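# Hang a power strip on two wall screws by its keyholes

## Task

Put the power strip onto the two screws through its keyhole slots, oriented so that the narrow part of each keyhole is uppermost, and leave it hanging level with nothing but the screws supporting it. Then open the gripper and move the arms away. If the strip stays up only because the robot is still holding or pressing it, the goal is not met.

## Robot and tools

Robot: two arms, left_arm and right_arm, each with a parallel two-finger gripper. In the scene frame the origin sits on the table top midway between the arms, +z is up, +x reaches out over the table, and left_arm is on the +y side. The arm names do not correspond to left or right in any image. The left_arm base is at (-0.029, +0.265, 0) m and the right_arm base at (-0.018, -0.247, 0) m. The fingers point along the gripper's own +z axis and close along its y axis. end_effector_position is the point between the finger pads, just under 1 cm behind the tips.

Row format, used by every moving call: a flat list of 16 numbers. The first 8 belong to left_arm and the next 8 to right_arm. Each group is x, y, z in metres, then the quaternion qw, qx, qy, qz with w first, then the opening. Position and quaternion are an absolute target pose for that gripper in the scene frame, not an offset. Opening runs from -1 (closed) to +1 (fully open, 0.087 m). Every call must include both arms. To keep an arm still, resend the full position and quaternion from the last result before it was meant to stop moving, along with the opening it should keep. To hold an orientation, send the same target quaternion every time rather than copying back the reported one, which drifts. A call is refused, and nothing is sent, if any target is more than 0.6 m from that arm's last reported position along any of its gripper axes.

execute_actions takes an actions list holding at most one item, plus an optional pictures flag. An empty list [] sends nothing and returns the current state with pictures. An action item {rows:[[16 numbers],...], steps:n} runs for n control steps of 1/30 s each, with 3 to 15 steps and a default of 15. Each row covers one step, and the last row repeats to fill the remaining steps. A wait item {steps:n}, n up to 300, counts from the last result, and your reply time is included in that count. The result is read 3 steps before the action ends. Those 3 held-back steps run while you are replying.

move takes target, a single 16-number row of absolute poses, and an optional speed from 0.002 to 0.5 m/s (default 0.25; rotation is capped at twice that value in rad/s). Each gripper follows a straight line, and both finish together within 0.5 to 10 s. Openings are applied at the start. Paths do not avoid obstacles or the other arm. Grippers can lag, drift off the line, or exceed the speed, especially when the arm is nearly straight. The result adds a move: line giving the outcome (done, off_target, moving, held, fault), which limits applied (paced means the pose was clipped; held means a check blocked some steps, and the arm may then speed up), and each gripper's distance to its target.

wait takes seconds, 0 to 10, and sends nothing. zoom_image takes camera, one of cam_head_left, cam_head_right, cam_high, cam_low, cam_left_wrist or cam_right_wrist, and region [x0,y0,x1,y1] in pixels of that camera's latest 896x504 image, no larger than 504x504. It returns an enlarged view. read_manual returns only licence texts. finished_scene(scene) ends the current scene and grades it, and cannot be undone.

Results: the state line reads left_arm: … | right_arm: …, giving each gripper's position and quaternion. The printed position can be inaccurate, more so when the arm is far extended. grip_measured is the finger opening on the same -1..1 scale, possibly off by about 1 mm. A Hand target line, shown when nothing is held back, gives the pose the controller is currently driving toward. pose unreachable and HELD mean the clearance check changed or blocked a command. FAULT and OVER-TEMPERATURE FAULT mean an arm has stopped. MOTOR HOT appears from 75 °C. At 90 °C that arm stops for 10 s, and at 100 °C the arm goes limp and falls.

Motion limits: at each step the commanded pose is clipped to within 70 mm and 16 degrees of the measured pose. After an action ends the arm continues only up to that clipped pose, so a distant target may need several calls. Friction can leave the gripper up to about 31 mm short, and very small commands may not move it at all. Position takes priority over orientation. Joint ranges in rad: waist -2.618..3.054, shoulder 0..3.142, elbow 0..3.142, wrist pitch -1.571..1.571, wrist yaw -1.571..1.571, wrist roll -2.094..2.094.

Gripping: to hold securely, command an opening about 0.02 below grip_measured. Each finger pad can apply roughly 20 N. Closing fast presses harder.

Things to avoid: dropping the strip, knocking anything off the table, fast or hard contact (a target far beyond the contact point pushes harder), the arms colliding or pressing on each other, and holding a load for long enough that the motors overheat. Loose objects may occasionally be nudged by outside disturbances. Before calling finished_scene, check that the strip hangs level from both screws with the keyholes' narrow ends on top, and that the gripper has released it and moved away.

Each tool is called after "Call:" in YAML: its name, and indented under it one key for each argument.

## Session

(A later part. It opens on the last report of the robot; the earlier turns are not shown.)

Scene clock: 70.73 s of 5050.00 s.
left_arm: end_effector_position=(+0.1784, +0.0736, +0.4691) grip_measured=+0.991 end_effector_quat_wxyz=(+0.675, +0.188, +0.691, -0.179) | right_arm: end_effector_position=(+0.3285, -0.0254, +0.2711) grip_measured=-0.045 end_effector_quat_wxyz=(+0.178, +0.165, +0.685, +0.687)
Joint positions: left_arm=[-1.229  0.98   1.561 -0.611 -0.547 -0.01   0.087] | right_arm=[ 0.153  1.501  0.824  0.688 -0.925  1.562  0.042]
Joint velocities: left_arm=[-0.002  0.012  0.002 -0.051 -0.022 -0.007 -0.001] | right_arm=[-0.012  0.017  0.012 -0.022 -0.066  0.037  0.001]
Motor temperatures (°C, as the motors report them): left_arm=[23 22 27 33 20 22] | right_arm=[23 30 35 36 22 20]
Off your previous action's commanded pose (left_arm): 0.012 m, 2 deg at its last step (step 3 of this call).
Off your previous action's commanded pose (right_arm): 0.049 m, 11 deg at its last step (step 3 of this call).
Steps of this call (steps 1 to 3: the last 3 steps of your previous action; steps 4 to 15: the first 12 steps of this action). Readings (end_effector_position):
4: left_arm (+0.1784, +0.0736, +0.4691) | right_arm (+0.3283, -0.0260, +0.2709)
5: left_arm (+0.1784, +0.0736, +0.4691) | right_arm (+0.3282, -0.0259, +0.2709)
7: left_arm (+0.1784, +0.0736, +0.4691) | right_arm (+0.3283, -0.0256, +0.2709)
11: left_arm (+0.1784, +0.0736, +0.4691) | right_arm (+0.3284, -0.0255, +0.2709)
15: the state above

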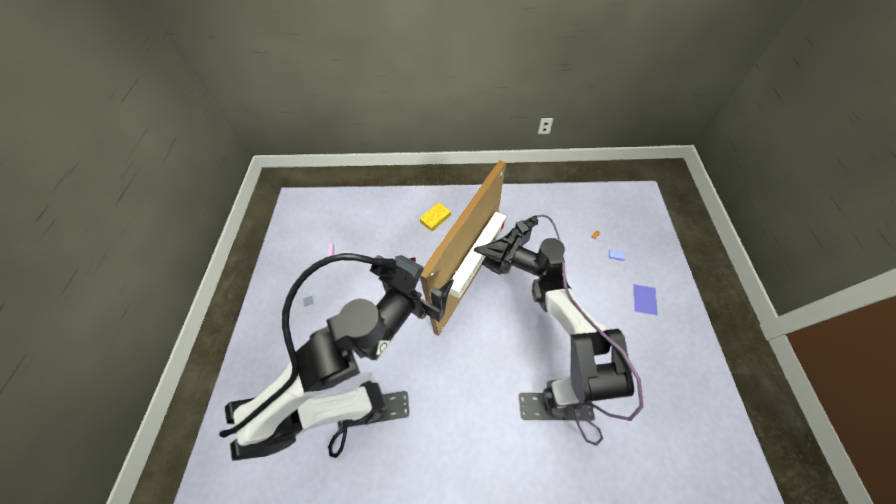

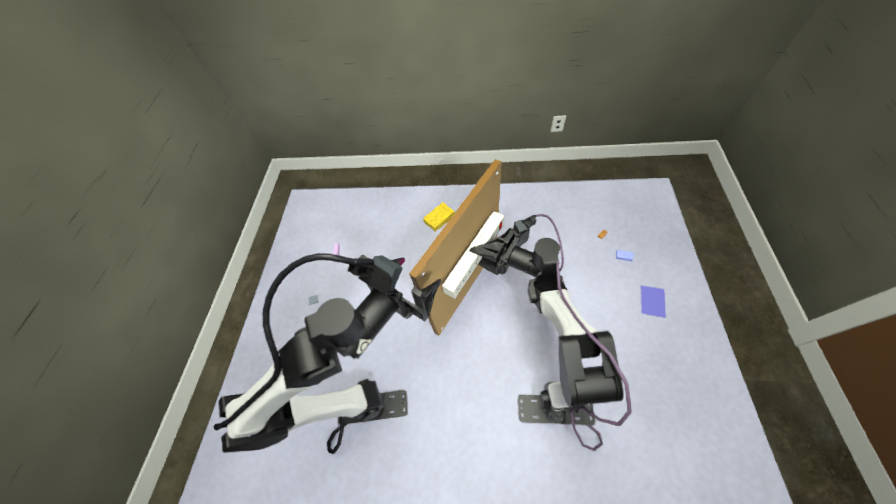

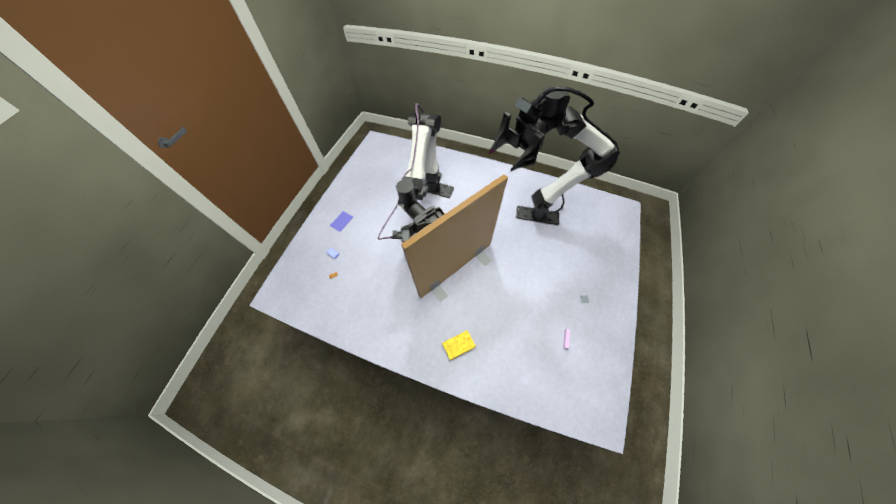

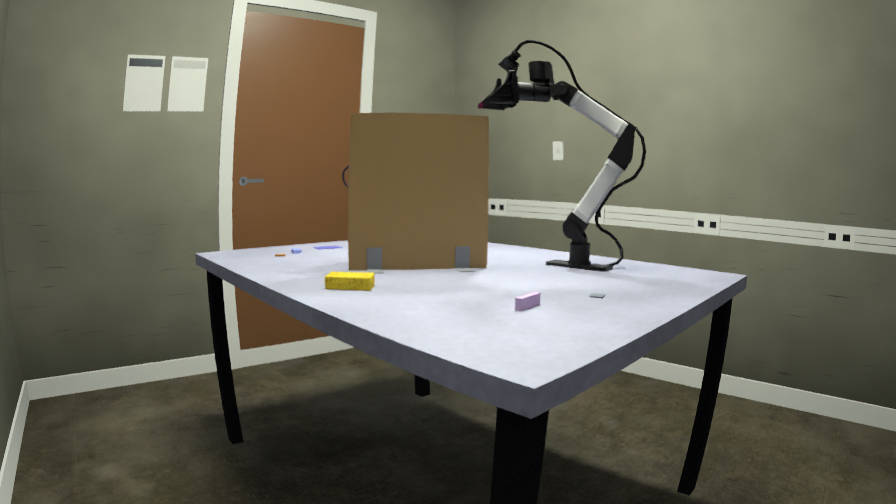

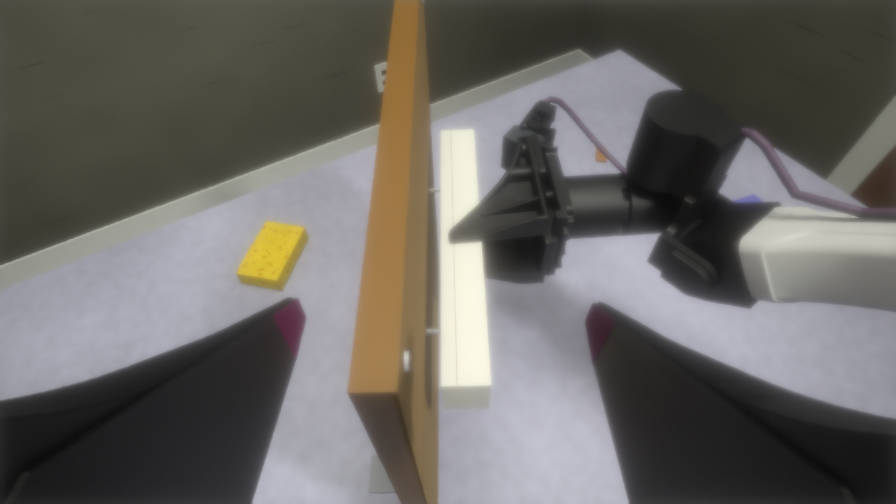

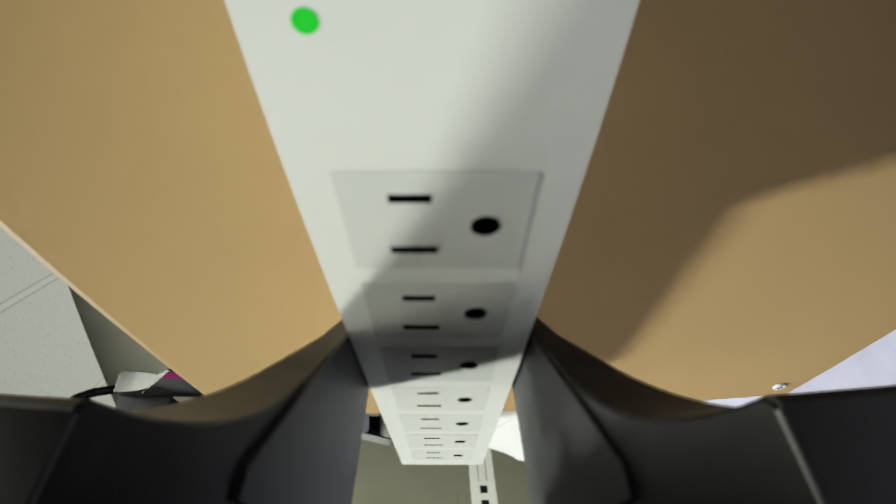

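Call:
move:
  target: [0.315,-0.005,0.49,0.409,0.235,0.875,-0.11,1,0.31,-0.06,0.31,0.255,0.085,0.49,0.835,-0.5]
  speed: 0.1

Scene clock: 74.77 s of 5050.00 s.
left_arm: end_effector_position=(+0.3115, -0.0014, +0.4812) grip_measured=+0.991 end_effector_quat_wxyz=(+0.572, +0.211, +0.776, -0.164) | right_arm: end_effector_position=(+0.3145, -0.0514, +0.2739) grip_measured=-0.045 end_effector_quat_wxyz=(+0.201, +0.143, +0.593, +0.766)
Joint positions: left_arm=[-0.885  1.918  2.849 -1.232 -0.176 -0.068  0.087] | right_arm=[ 0.088  1.664  0.639  1.471 -0.938  1.918  0.042]
Joint velocities: left_arm=[ 0.007 -0.012 -0.002  0.007 -0.037 -0.022  0.   ] | right_arm=[-0.017 -0.017 -0.007 -0.007 -0.007 -0.095  0.   ]
Motor temperatures (°C, as the motors report them): left_arm=[23 22 27 33 20 22] | right_arm=[23 30 35 36 22 20]
Hand target (left_arm): +0.316, -0.002, +0.489; +0.584, +0.210, +0.766, -0.168
Hand target (right_arm): +0.307, -0.060, +0.310; +0.252, +0.114, +0.553, +0.786
Off your previous action's commanded pose (left_arm): 0.012 m, 2 deg at its last step (step 3 of this call).
Off your previous action's commanded pose (right_arm): 0.051 m, 10 deg at its last step (step 3 of this call).
Off the commanded pose (left_arm): 0.010 m, 23 deg; orientation clipped at the last step of the last action.
Off the commanded pose (right_arm): 0.037 m, 17 deg; orientation clipped at the last step of the last action.
elbow stopped short (left arm): the move would have taken joint 3 (elbow) straighter than the controller allows; a more bent joint 3 avoids this.
joint sent to its limit (right arm) — the command would take joint 4 (wrist pitch) past its upper limit, so that joint was sent only as far as its limit.
Kept back: nothing.
move: off_target (left_arm, right_arm); limits=paced

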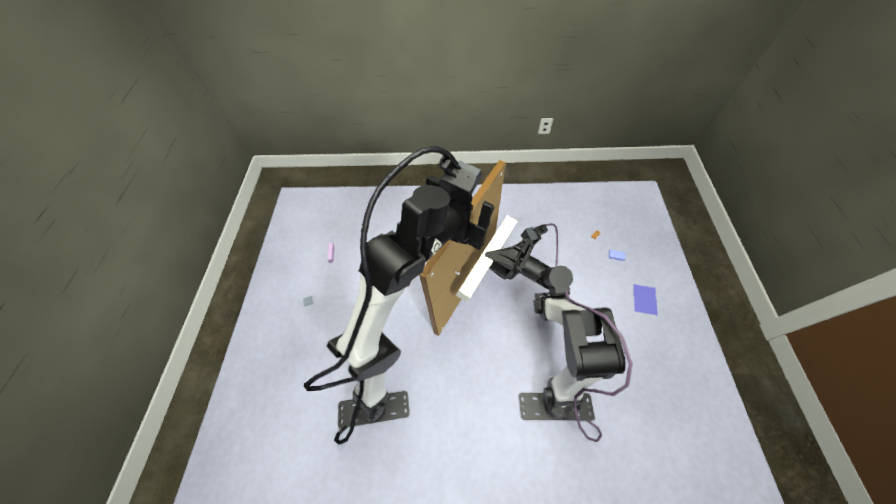

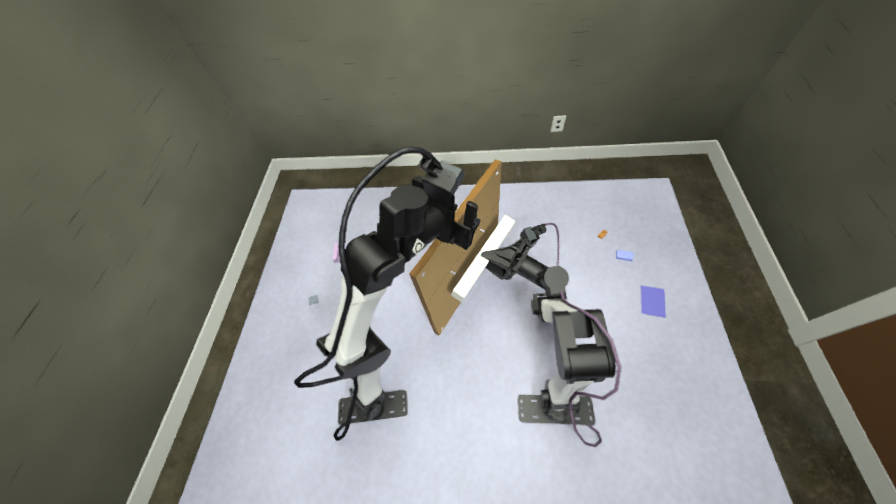

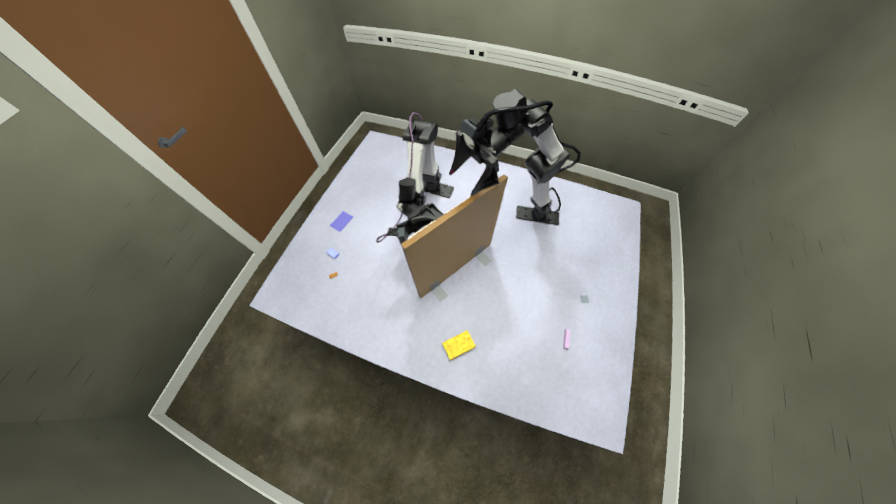

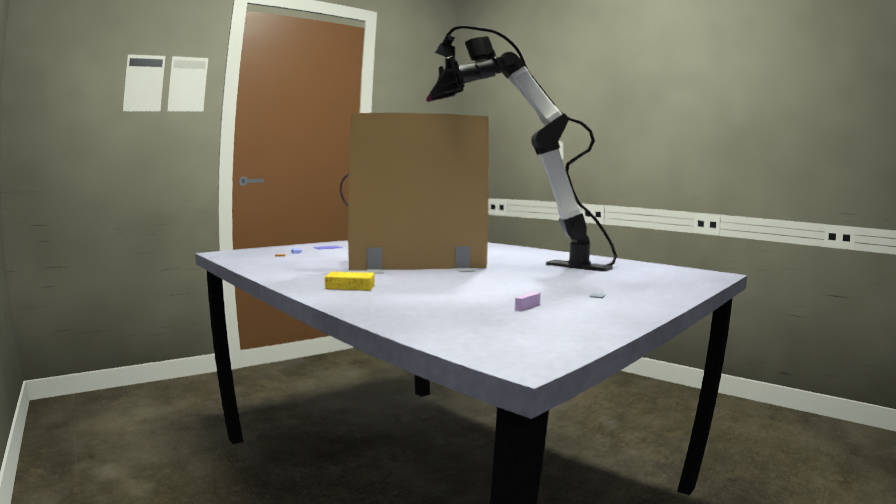

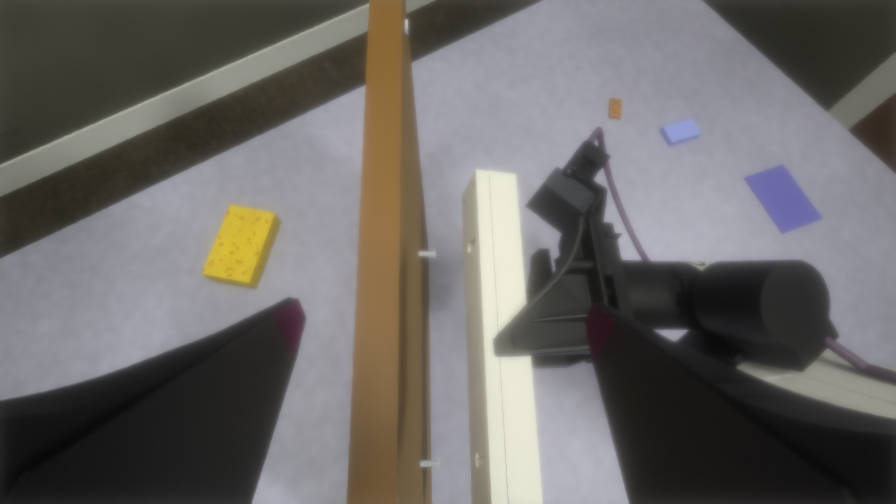

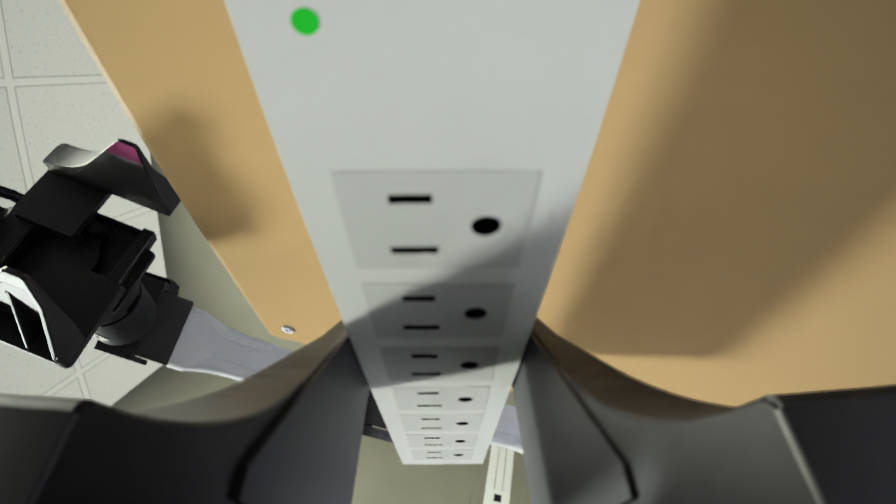

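Call:
execute_actions:
  actions:
    - {"rows":[[0.316,-0.002,0.489,0.584,0.21,0.766,-0.168,1,0.3205,-0.035,0.32,0.23,0.134,0.655,0.71,-0.5]],"steps":15}
  pictures: true

Scene clock: 75.50 s of 5050.00 s.
left_arm: end_effector_position=(+0.3116, -0.0017, +0.4817) grip_measured=+0.991 end_effector_quat_wxyz=(+0.573, +0.211, +0.775, -0.165) | right_arm: end_effector_position=(+0.3179, -0.0362, +0.2957) grip_measured=-0.045 end_effector_quat_wxyz=(+0.199, +0.146, +0.658, +0.711)
Joint positions: left_arm=[-0.884  1.918  2.849 -1.229 -0.174 -0.067  0.087] | right_arm=[ 0.124  1.456  0.786  0.827 -0.946  1.642  0.042]
Joint velocities: left_arm=[-0.012 -0.012 -0.007 -0.022 -0.007 -0.007 -0.001] | right_arm=[ 0.002  0.002  0.022 -0.857  0.139 -0.403  0.   ]
Motor temperatures (°C, as the motors report them): left_arm=[23 22 26 33 20 22] | right_arm=[23 30 35 36 22 20]
Steps of this call (steps 1 to 10: nothing new was sent; steps 11 to 22: the first 12 steps of this action). Readings (end_effector_position):
11: left_arm (+0.3116, -0.0016, +0.4815) | right_arm (+0.3153, -0.0498, +0.2741)
12: left_arm (+0.3116, -0.0016, +0.4816) | right_arm (+0.3165, -0.0473, +0.2753)
14: left_arm (+0.3116, -0.0017, +0.4816) | right_arm (+0.3153, -0.0418, +0.2850)
18: left_arm (+0.3116, -0.0017, +0.4817) | right_arm (+0.3133, -0.0368, +0.3027)
22: the state above

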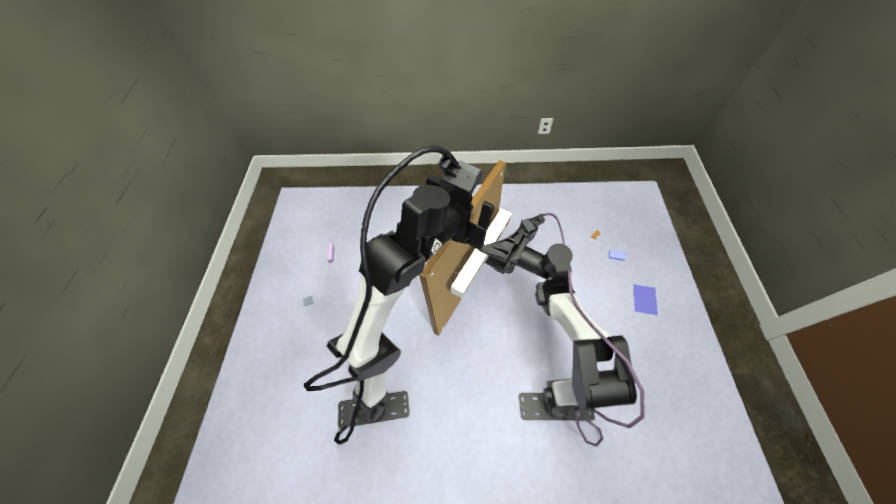

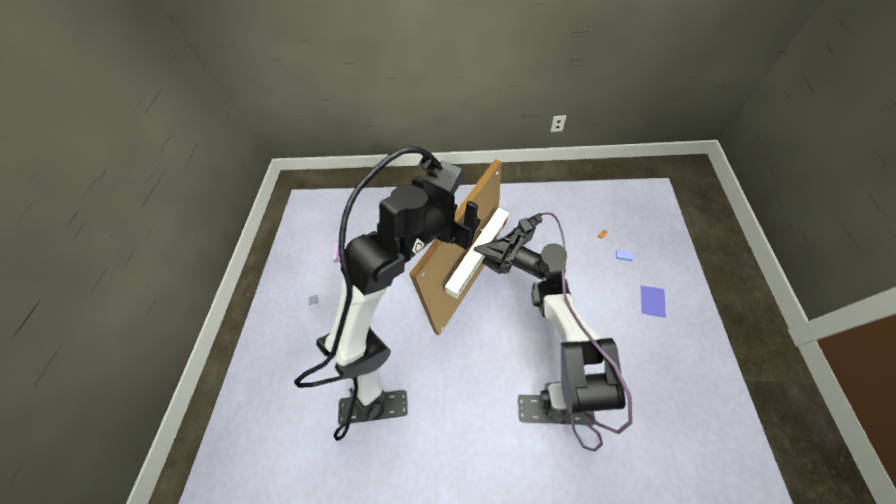

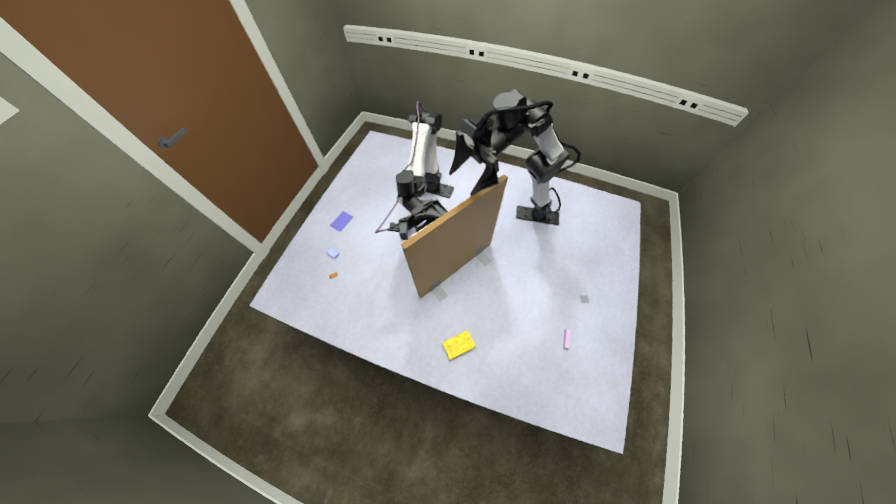

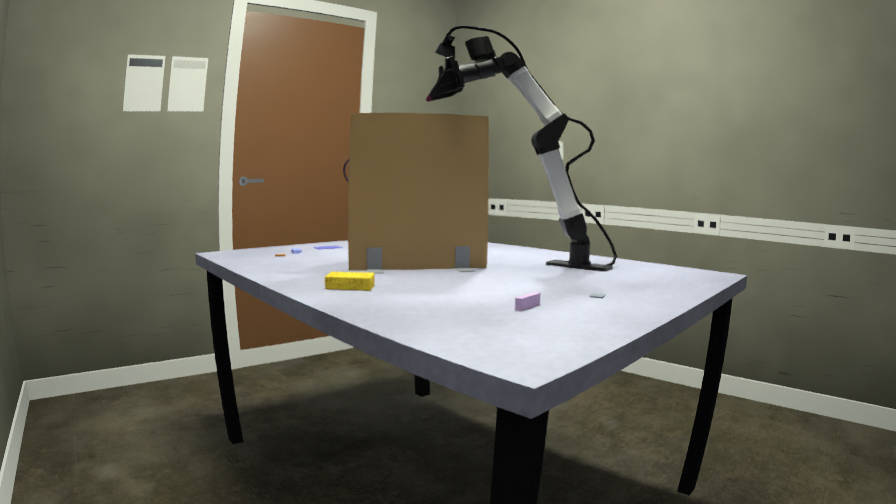

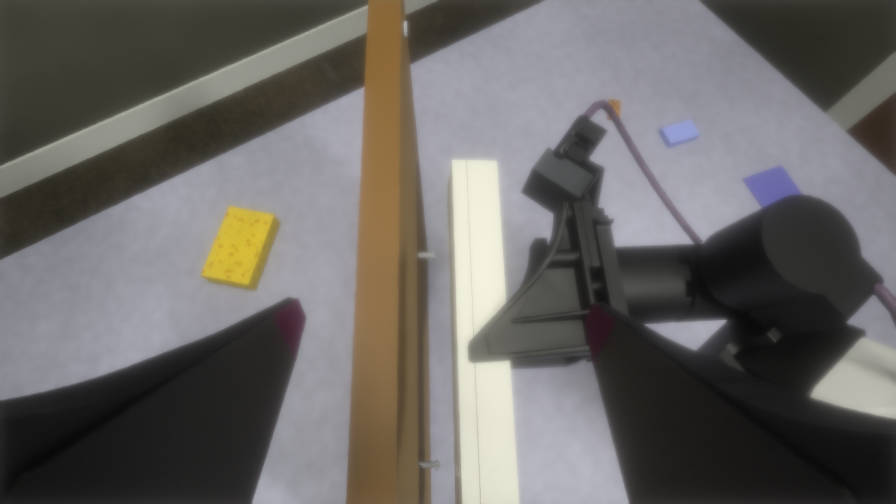

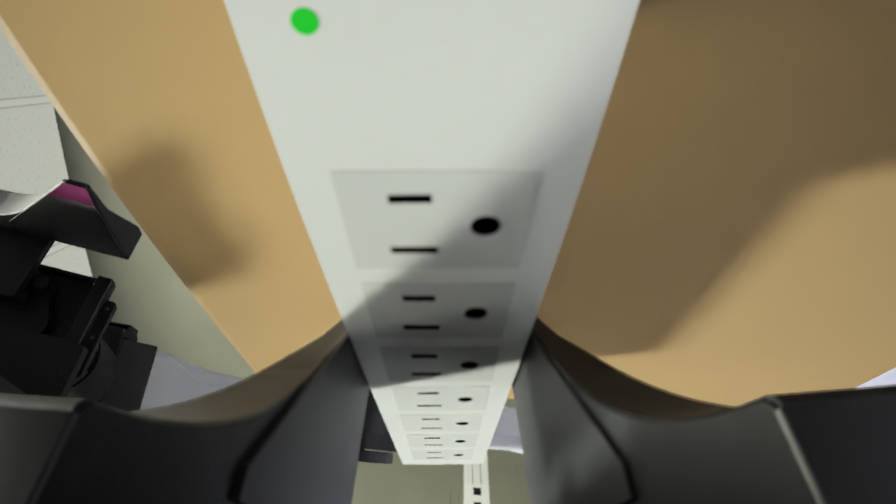

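Call:
execute_actions:
  actions:
    - {"rows":[[0.316,-0.002,0.489,0.584,0.21,0.766,-0.168,1,0.3205,-0.031,0.308,0.23,0.134,0.655,0.71,-0.5]],"steps":15}

Call:
execute_actions:
  actions:
    - {"rows":[[0.316,-0.002,0.489,0.584,0.21,0.766,-0.168,1,0.3205,-0.031,0.308,0.23,0.134,0.655,0.71,-0.5]],"steps":15}

Scene clock: 76.00 s of 5050.00 s.
left_arm: end_effector_position=(+0.3116, -0.0018, +0.4818) grip_measured=+0.991 end_effector_quat_wxyz=(+0.573, +0.211, +0.775, -0.165) | right_arm: end_effector_position=(+0.3234, -0.0332, +0.2762) grip_measured=-0.045 end_effector_quat_wxyz=(+0.191, +0.172, +0.678, +0.689)
Joint positions: left_arm=[-0.884  1.918  2.849 -1.229 -0.173 -0.067  0.087] | right_arm=[ 0.137  1.456  0.786  0.706 -0.911  1.577  0.042]
Joint velocities: left_arm=[-0.007 -0.002  0.002 -0.007  0.022  0.022 -0.   ] | right_arm=[-0.012 -0.017  0.002 -0.007 -0.007 -0.007 -0.001]
Motor temperatures (°C, as the motors report them): left_arm=[23 22 26 33 20 22] | right_arm=[23 30 35 36 22 20]
Off your previous action's commanded pose (left_arm): 0.008 m, 2 deg at its last step (step 3 of this call).
Off your previous action's commanded pose (right_arm): 0.037 m, 7 deg at its last step (step 3 of this call).
Steps of this call (steps 1 to 3: the last 3 steps of your previous action; steps 4 to 15: the first 12 steps of this action). Readings (end_effector_position):
4: left_arm (+0.3116, -0.0017, +0.4817) | right_arm (+0.3222, -0.0363, +0.2807)
5: left_arm (+0.3117, -0.0017, +0.4818) | right_arm (+0.3228, -0.0358, +0.2792)
7: left_arm (+0.3116, -0.0018, +0.4818) | right_arm (+0.3229, -0.0343, +0.2780)
11: left_arm (+0.3116, -0.0018, +0.4818) | right_arm (+0.3227, -0.0330, +0.2767)
15: the state above

Scene clock: 76.50 s of 5050.00 s.
left_arm: end_effector_position=(+0.3116, -0.0018, +0.4818) grip_measured=+0.991 end_effector_quat_wxyz=(+0.573, +0.211, +0.775, -0.165) | right_arm: end_effector_position=(+0.3236, -0.0333, +0.2760) grip_measured=-0.045 end_effector_quat_wxyz=(+0.192, +0.172, +0.678, +0.688)
Joint positions: left_arm=[-0.884  1.918  2.849 -1.229 -0.173 -0.067  0.087] | right_arm=[ 0.137  1.456  0.786  0.705 -0.909  1.575  0.042]
Joint velocities: left_arm=[ 0.002  0.002 -0.002  0.051 -0.007  0.037 -0.001] | right_arm=[ 0.012 -0.022  0.002 -0.051 -0.037 -0.037  0.001]
Motor temperatures (°C, as the motors report them): left_arm=[23 22 26 33 20 22] | right_arm=[23 30 35 36 22 20]
Off your previous action's commanded pose (left_arm): 0.008 m, 2 deg at its last step (step 3 of this call).
Off your previous action's commanded pose (right_arm): 0.032 m, 7 deg at its last step (step 3 of this call).
Steps of this call (steps 1 to 3: the last 3 steps of your previous action; steps 4 to 15: the first 12 steps of this action). Readings (end_effector_position):
4: left_arm (+0.3116, -0.0018, +0.4818) | right_arm (+0.3236, -0.0333, +0.2760)
5: left_arm (+0.3116, -0.0018, +0.4818) | right_arm (+0.3236, -0.0333, +0.2760)
7: left_arm (+0.3116, -0.0018, +0.4818) | right_arm (+0.3236, -0.0333, +0.2760)
11: left_arm (+0.3116, -0.0018, +0.4818) | right_arm (+0.3236, -0.0333, +0.2760)
15: the state above

Call:
execute_actions:
  actions:
    - {"rows":[[0.316,-0.002,0.489,0.584,0.21,0.766,-0.168,1,0.323,-0.021,0.308,0.22,0.142,0.66,0.705,-0.5]],"steps":15}

Call:
execute_actions:
  actions:
    - {"rows":[[0.316,-0.002,0.489,0.584,0.21,0.766,-0.168,1,0.323,-0.021,0.308,0.22,0.142,0.66,0.705,-0.5]],"steps":15}

Scene clock: 77.00 s of 5050.00 s.
left_arm: end_effector_position=(+0.3116, -0.0018, +0.4818) grip_measured=+0.991 end_effector_quat_wxyz=(+0.573, +0.211, +0.775, -0.165) | right_arm: end_effector_position=(+0.3205, -0.0239, +0.2684) grip_measured=-0.045 end_effector_quat_wxyz=(+0.173, +0.184, +0.686, +0.682)
Joint positions: left_arm=[-0.884  1.918  2.849 -1.229 -0.173 -0.067  0.087] | right_arm=[ 0.168  1.456  0.786  0.655 -0.889  1.572  0.042]
Joint velocities: left_arm=[ 0.002 -0.012  0.002 -0.022  0.022  0.007 -0.   ] | right_arm=[-0.012 -0.022 -0.012 -0.051 -0.037  0.037 -0.   ]
Motor temperatures (°C, as the motors report them): left_arm=[23 22 26 33 20 22] | right_arm=[23 30 35 36 22 20]
Off your previous action's commanded pose (left_arm): 0.008 m, 2 deg at its last step (step 3 of this call).
Off your previous action's commanded pose (right_arm): 0.032 m, 7 deg at its last step (step 3 of this call).
Steps of this call (steps 1 to 3: the last 3 steps of your previous action; steps 4 to 15: the first 12 steps of this action). Readings (end_effector_position):
4: left_arm (+0.3116, -0.0018, +0.4818) | right_arm (+0.3238, -0.0324, +0.2753)
5: left_arm (+0.3116, -0.0018, +0.4818) | right_arm (+0.3239, -0.0307, +0.2746)
7: left_arm (+0.3116, -0.0018, +0.4818) | right_arm (+0.3222, -0.0264, +0.2722)
11: left_arm (+0.3116, -0.0018, +0.4818) | right_arm (+0.3206, -0.0239, +0.2694)
15: the state above

Scene clock: 77.50 s of 5050.00 s.
left_arm: end_effector_position=(+0.3116, -0.0018, +0.4818) grip_measured=+0.991 end_effector_quat_wxyz=(+0.573, +0.211, +0.775, -0.165) | right_arm: end_effector_position=(+0.3205, -0.0239, +0.2679) grip_measured=-0.045 end_effector_quat_wxyz=(+0.172, +0.185, +0.687, +0.682)
Joint positions: left_arm=[-0.884  1.918  2.849 -1.229 -0.173 -0.067  0.087] | right_arm=[ 0.168  1.456  0.786  0.652 -0.889  1.572  0.042]
Joint velocities: left_arm=[-0.002  0.017  0.017  0.007  0.007 -0.051  0.001] | right_arm=[ 0.002  0.037 -0.012 -0.022 -0.037  0.007  0.   ]
Motor temperatures (°C, as the motors report them): left_arm=[23 22 26 33 20 22] | right_arm=[23 30 35 36 22 20]
Off your previous action's commanded pose (left_arm): 0.008 m, 2 deg at its last step (step 3 of this call).
Off your previous action's commanded pose (right_arm): 0.040 m, 8 deg at its last step (step 3 of this call).
Steps of this call (steps 1 to 3: the last 3 steps of your previous action; steps 4 to 15: the first 12 steps of this action). Readings (end_effector_position):
4: left_arm (+0.3116, -0.0018, +0.4818) | right_arm (+0.3205, -0.0239, +0.2680)
5: left_arm (+0.3116, -0.0018, +0.4818) | right_arm (+0.3205, -0.0239, +0.2680)
7: left_arm (+0.3116, -0.0018, +0.4818) | right_arm (+0.3205, -0.0239, +0.2679)
11: left_arm (+0.3116, -0.0018, +0.4818) | right_arm (+0.3205, -0.0239, +0.2679)
15: the state above

Call:
execute_actions:
  actions:
    - {"rows":[[0.316,-0.002,0.489,0.584,0.21,0.766,-0.168,1,0.330,-0.022,0.316,0.22,0.142,0.66,0.705,-0.5]],"steps":15}

Call:
execute_actions:
  actions:
    - {"rows":[[0.316,-0.002,0.489,0.584,0.21,0.766,-0.168,1,0.334,-0.022,0.32,0.22,0.142,0.66,0.705,-0.5]],"steps":15}

Scene clock: 78.00 s of 5050.00 s.
left_arm: end_effector_position=(+0.3116, -0.0018, +0.4818) grip_measured=+0.991 end_effector_quat_wxyz=(+0.573, +0.211, +0.775, -0.165) | right_arm: end_effector_position=(+0.3216, -0.0235, +0.2701) grip_measured=-0.045 end_effector_quat_wxyz=(+0.169, +0.184, +0.690, +0.679)
Joint positions: left_arm=[-0.884  1.918  2.849 -1.229 -0.173 -0.067  0.087] | right_arm=[ 0.167  1.456  0.806  0.619 -0.895  1.564  0.042]
Joint velocities: left_arm=[ 0.012 -0.002 -0.012 -0.022 -0.037  0.037 -0.   ] | right_arm=[-0.007  0.007 -0.017  0.051  0.051 -0.051  0.   ]
Motor temperatures (°C, as the motors report them): left_arm=[23 22 26 33 20 22] | right_arm=[23 30 35 36 22 20]
Off your previous action's commanded pose (left_arm): 0.008 m, 2 deg at its last step (step 3 of this call).
Off your previous action's commanded pose (right_arm): 0.040 m, 8 deg at its last step (step 3 of this call).
Steps of this call (steps 1 to 3: the last 3 steps of your previous action; steps 4 to 15: the first 12 steps of this action). Readings (end_effector_position):
4: left_arm (+0.3116, -0.0018, +0.4818) | right_arm (+0.3207, -0.0238, +0.2682)
5: left_arm (+0.3116, -0.0018, +0.4818) | right_arm (+0.3211, -0.0237, +0.2688)
7: left_arm (+0.3116, -0.0018, +0.4818) | right_arm (+0.3216, -0.0235, +0.2701)
11: left_arm (+0.3116, -0.0018, +0.4818) | right_arm (+0.3217, -0.0236, +0.2702)
15: the state above

Scene clock: 78.50 s of 5050.00 s.
left_arm: end_effector_position=(+0.3116, -0.0018, +0.4818) grip_measured=+0.991 end_effector_quat_wxyz=(+0.573, +0.211, +0.775, -0.165) | right_arm: end_effector_position=(+0.3225, -0.0239, +0.2722) grip_measured=-0.045 end_effector_quat_wxyz=(+0.164, +0.186, +0.692, +0.678)
Joint positions: left_arm=[-0.884  1.918  2.849 -1.229 -0.173 -0.067  0.087] | right_arm=[ 0.164  1.456  0.824  0.588 -0.903  1.562  0.042]
Joint velocities: left_arm=[ 0.007 -0.007  0.007 -0.066  0.095  0.037  0.   ] | right_arm=[ 0.002 -0.022  0.007  0.066  0.007 -0.022 -0.   ]
Motor temperatures (°C, as the motors report them): left_arm=[23 23 26 33 20 22] | right_arm=[23 30 35 36 22 20]
Off your previous action's commanded pose (left_arm): 0.008 m, 2 deg at its last step (step 3 of this call).
Off your previous action's commanded pose (right_arm): 0.047 m, 9 deg at its last step (step 3 of this call).
Steps of this call (steps 1 to 3: the last 3 steps of your previous action; steps 4 to 15: the first 12 steps of this action). Readings (end_effector_position):
4: left_arm (+0.3116, -0.0018, +0.4818) | right_arm (+0.3217, -0.0235, +0.2707)
5: left_arm (+0.3116, -0.0018, +0.4818) | right_arm (+0.3219, -0.0236, +0.2711)
7: left_arm (+0.3116, -0.0018, +0.4818) | right_arm (+0.3223, -0.0238, +0.2719)
11: left_arm (+0.3116, -0.0018, +0.4818) | right_arm (+0.3226, -0.0240, +0.2722)
15: the state above

Shoulder stuck; push x more, z lower.

Call:
execute_actions:
  actions:
    - {"rows":[[0.316,-0.002,0.489,0.584,0.21,0.766,-0.168,1,0.339,-0.022,0.316,0.24,0.125,0.65,0.71,-0.5]],"steps":15}

Call:
execute_actions:
  actions:
    - {"rows":[[0.316,-0.002,0.489,0.584,0.21,0.766,-0.168,1,0.343,-0.022,0.314,0.24,0.125,0.65,0.71,-0.5]],"steps":15}

Scene clock: 79.00 s of 5050.00 s.
left_arm: end_effector_position=(+0.3116, -0.0018, +0.4818) grip_measured=+0.991 end_effector_quat_wxyz=(+0.573, +0.211, +0.775, -0.165) | right_arm: end_effector_position=(+0.3236, -0.0244, +0.2712) grip_measured=-0.045 end_effector_quat_wxyz=(+0.166, +0.173, +0.691, +0.682)
Joint positions: left_arm=[-0.884  1.918  2.849 -1.229 -0.173 -0.067  0.087] | right_arm=[ 0.158  1.477  0.824  0.63  -0.925  1.559  0.042]
Joint velocities: left_arm=[ 0.007  0.012  0.002  0.037 -0.066 -0.022  0.001] | right_arm=[-0.002 -0.012 -0.002 -0.037 -0.037 -0.066 -0.001]
Motor temperatures (°C, as the motors report them): left_arm=[23 23 26 33 20 22] | right_arm=[23 30 35 36 22 20]
Off your previous action's commanded pose (left_arm): 0.008 m, 2 deg at its last step (step 3 of this call).
Off your previous action's commanded pose (right_arm): 0.049 m, 10 deg at its last step (step 3 of this call).
Steps of this call (steps 1 to 3: the last 3 steps of your previous action; steps 4 to 15: the first 12 steps of this action). Readings (end_effector_position):
4: left_arm (+0.3116, -0.0018, +0.4818) | right_arm (+0.3227, -0.0239, +0.2718)
5: left_arm (+0.3116, -0.0018, +0.4818) | right_arm (+0.3228, -0.0239, +0.2716)
7: left_arm (+0.3116, -0.0018, +0.4818) | right_arm (+0.3233, -0.0243, +0.2713)
11: left_arm (+0.3116, -0.0018, +0.4818) | right_arm (+0.3235, -0.0243, +0.2711)
15: the state above

Scene clock: 79.50 s of 5050.00 s.
left_arm: end_effector_position=(+0.3116, -0.0018, +0.4818) grip_measured=+0.991 end_effector_quat_wxyz=(+0.573, +0.211, +0.775, -0.165) | right_arm: end_effector_position=(+0.3245, -0.0249, +0.2700) grip_measured=-0.045 end_effector_quat_wxyz=(+0.167, +0.164, +0.689, +0.686)
Joint positions: left_arm=[-0.884  1.918  2.849 -1.229 -0.173 -0.067  0.087] | right_arm=[ 0.153  1.495  0.824  0.664 -0.942  1.56   0.042]
Joint velocities: left_arm=[ 0.002  0.002 -0.012  0.051 -0.007  0.007 -0.001] | right_arm=[-0.002 -0.007 -0.007  0.051 -0.007 -0.022 -0.001]
Motor temperatures (°C, as the motors report them): left_arm=[23 23 26 33 20 22] | right_arm=[23 30 35 36 22 20]
Off your previous action's commanded pose (left_arm): 0.008 m, 2 deg at its last step (step 3 of this call).
Off your previous action's commanded pose (right_arm): 0.048 m, 12 deg at its last step (step 3 of this call).
Steps of this call (steps 1 to 3: the last 3 steps of your previous action; steps 4 to 15: the first 12 steps of this action). Readings (end_effector_position):
4: left_arm (+0.3116, -0.0018, +0.4818) | right_arm (+0.3238, -0.0245, +0.2708)
5: left_arm (+0.3116, -0.0018, +0.4818) | right_arm (+0.3240, -0.0246, +0.2705)
7: left_arm (+0.3116, -0.0018, +0.4818) | right_arm (+0.3243, -0.0247, +0.2702)
11: left_arm (+0.3116, -0.0018, +0.4818) | right_arm (+0.3245, -0.0249, +0.2700)
15: the state above

Call:
execute_actions:
  actions:
    - {"rows":[[0.316,-0.002,0.489,0.584,0.21,0.766,-0.168,1,0.340,-0.027,0.314,0.24,0.135,0.65,0.71,-0.5]],"steps":15}
  pictures: true

Scene clock: 80.00 s of 5050.00 s.
left_arm: end_effector_position=(+0.3116, -0.0018, +0.4818) grip_measured=+0.991 end_effector_quat_wxyz=(+0.573, +0.211, +0.775, -0.165) | right_arm: end_effector_position=(+0.3295, -0.0266, +0.2706) grip_measured=-0.045 end_effector_quat_wxyz=(+0.177, +0.172, +0.686, +0.684)
Joint positions: left_arm=[-0.884  1.918  2.849 -1.229 -0.173 -0.067  0.087] | right_arm=[ 0.151  1.495  0.824  0.669 -0.916  1.561  0.042]
Joint velocities: left_arm=[-0.007 -0.007 -0.007  0.007 -0.022 -0.007 -0.001] | right_arm=[-0.002 -0.007 -0.007  0.037 -0.022 -0.007  0.001]
Motor temperatures (°C, as the motors report them): left_arm=[23 23 26 33 20 22] | right_arm=[23 30 35 36 22 20]
Off your previous action's commanded pose (left_arm): 0.008 m, 2 deg at its last step (step 3 of this call).
Off your previous action's commanded pose (right_arm): 0.048 m, 11 deg at its last step (step 3 of this call).
Steps of this call (steps 1 to 3: the last 3 steps of your previous action; steps 4 to 15: the first 12 steps of this action). Readings (end_effector_position):
4: left_arm (+0.3116, -0.0018, +0.4818) | right_arm (+0.3248, -0.0252, +0.2700)
5: left_arm (+0.3116, -0.0018, +0.4818) | right_arm (+0.3250, -0.0253, +0.2700)
7: left_arm (+0.3116, -0.0018, +0.4818) | right_arm (+0.3266, -0.0258, +0.2703)
11: left_arm (+0.3116, -0.0018, +0.4818) | right_arm (+0.3291, -0.0265, +0.2706)
15: the state above

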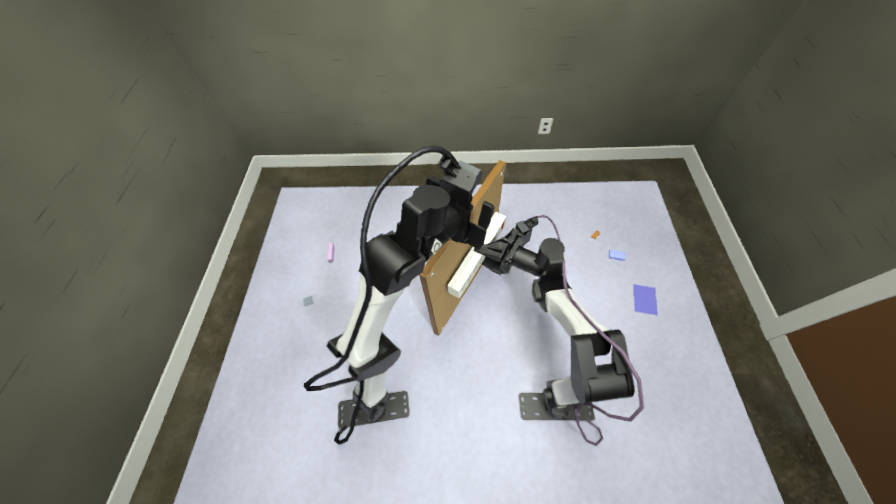

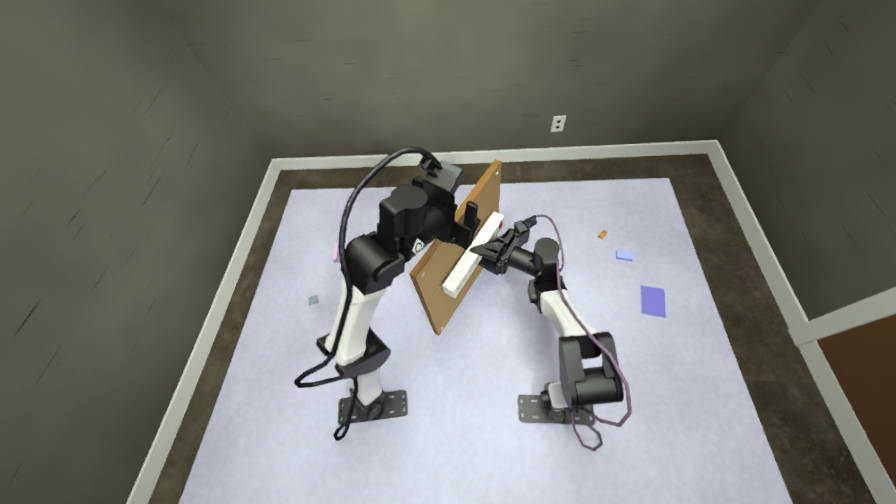

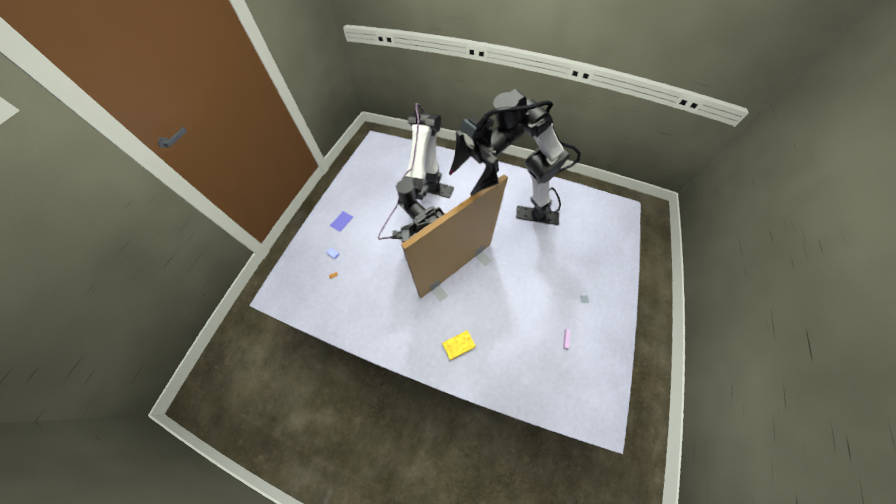

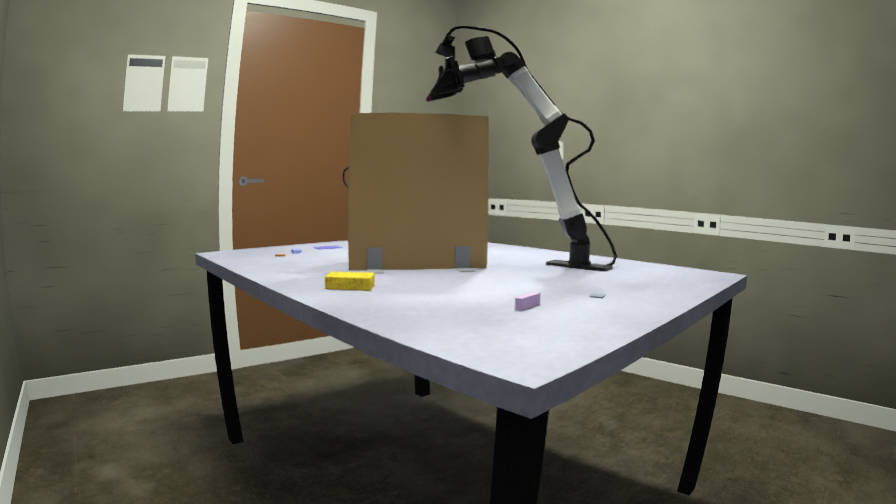

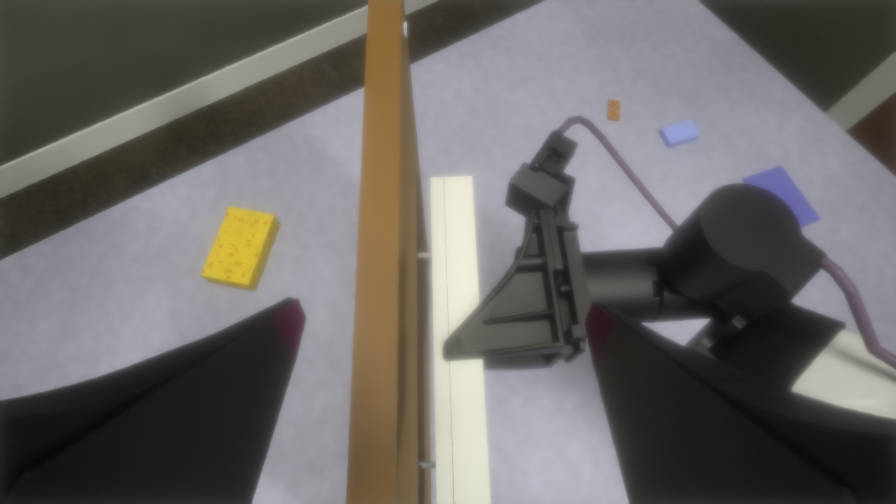

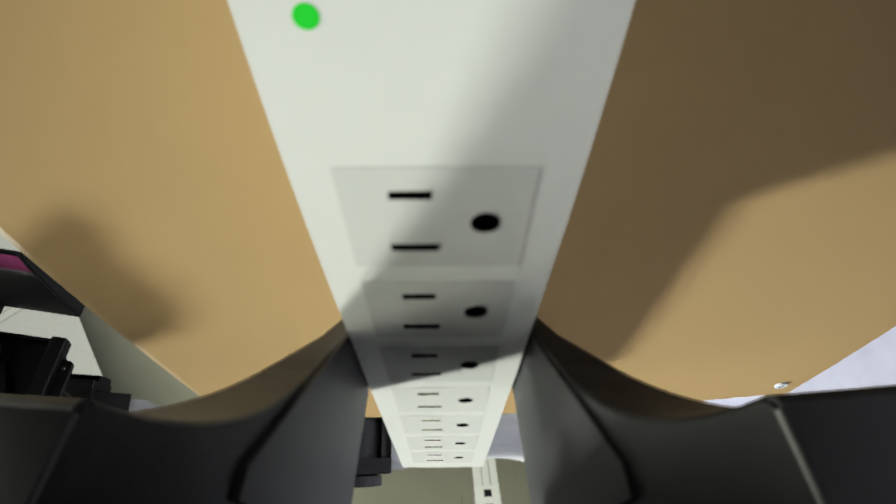

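Call:
execute_actions:
  actions:
    - {"rows":[[0.316,-0.002,0.489,0.584,0.21,0.766,-0.168,1,0.334,-0.020,0.314,0.245,0.14,0.65,0.71,-0.5]],"steps":15}

Call:
execute_actions:
  actions:
    - {"rows":[[0.316,-0.002,0.489,0.584,0.21,0.766,-0.168,1,0.332,-0.017,0.314,0.245,0.14,0.65,0.71,-0.5]],"steps":15}

Scene clock: 80.50 s of 5050.00 s.
left_arm: end_effector_position=(+0.3116, -0.0018, +0.4818) grip_measured=+0.991 end_effector_quat_wxyz=(+0.573, +0.211, +0.775, -0.165) | right_arm: end_effector_position=(+0.3322, -0.0229, +0.2706) grip_measured=-0.045 end_effector_quat_wxyz=(+0.184, +0.179, +0.685, +0.682)
Joint positions: left_arm=[-0.884  1.918  2.849 -1.229 -0.173 -0.067  0.087] | right_arm=[ 0.167  1.495  0.824  0.669 -0.88   1.561  0.042]
Joint velocities: left_arm=[ 0.002 -0.012 -0.012 -0.066  0.037 -0.037  0.001] | right_arm=[ 0.007 -0.022  0.002  0.081  0.037  0.007 -0.   ]
Motor temperatures (°C, as the motors report them): left_arm=[23 23 26 34 20 22] | right_arm=[23 30 35 36 22 20]
Off your previous action's commanded pose (left_arm): 0.008 m, 2 deg at its last step (step 3 of this call).
Off your previous action's commanded pose (right_arm): 0.045 m, 10 deg at its last step (step 3 of this call).
Steps of this call (steps 1 to 3: the last 3 steps of your previous action; steps 4 to 15: the first 12 steps of this action). Readings (end_effector_position):
4: left_arm (+0.3116, -0.0018, +0.4818) | right_arm (+0.3298, -0.0260, +0.2706)
5: left_arm (+0.3116, -0.0018, +0.4818) | right_arm (+0.3305, -0.0250, +0.2706)
7: left_arm (+0.3116, -0.0018, +0.4818) | right_arm (+0.3318, -0.0233, +0.2706)
11: left_arm (+0.3116, -0.0018, +0.4818) | right_arm (+0.3322, -0.0229, +0.2706)
15: the state above

Scene clock: 81.00 s of 5050.00 s.
left_arm: end_effector_position=(+0.3116, -0.0018, +0.4818) grip_measured=+0.991 end_effector_quat_wxyz=(+0.573, +0.211, +0.775, -0.165) | right_arm: end_effector_position=(+0.3322, -0.0228, +0.2706) grip_measured=-0.045 end_effector_quat_wxyz=(+0.184, +0.179, +0.685, +0.682)
Joint positions: left_arm=[-0.884  1.918  2.849 -1.229 -0.173 -0.067  0.087] | right_arm=[ 0.167  1.495  0.824  0.669 -0.88   1.561  0.042]
Joint velocities: left_arm=[-0.017  0.002 -0.007 -0.051 -0.066  0.007 -0.001] | right_arm=[-0.007 -0.007  0.002 -0.022 -0.007 -0.066 -0.   ]
Motor temperatures (°C, as the motors report them): left_arm=[23 23 26 34 20 22] | right_arm=[23 30 35 36 22 20]
Off your previous action's commanded pose (left_arm): 0.008 m, 2 deg at its last step (step 3 of this call).
Off your previous action's commanded pose (right_arm): 0.044 m, 10 deg at its last step (step 3 of this call).
Steps of this call (steps 1 to 3: the last 3 steps of your previous action; steps 4 to 15: the first 12 steps of this action). Readings (end_effector_position):
4: left_arm (+0.3116, -0.0018, +0.4818) | right_arm (+0.3322, -0.0228, +0.2706)
5: left_arm (+0.3116, -0.0018, +0.4818) | right_arm (+0.3322, -0.0228, +0.2706)
7: left_arm (+0.3116, -0.0018, +0.4818) | right_arm (+0.3322, -0.0228, +0.2706)
11: left_arm (+0.3116, -0.0018, +0.4818) | right_arm (+0.3322, -0.0228, +0.2706)
15: the state above


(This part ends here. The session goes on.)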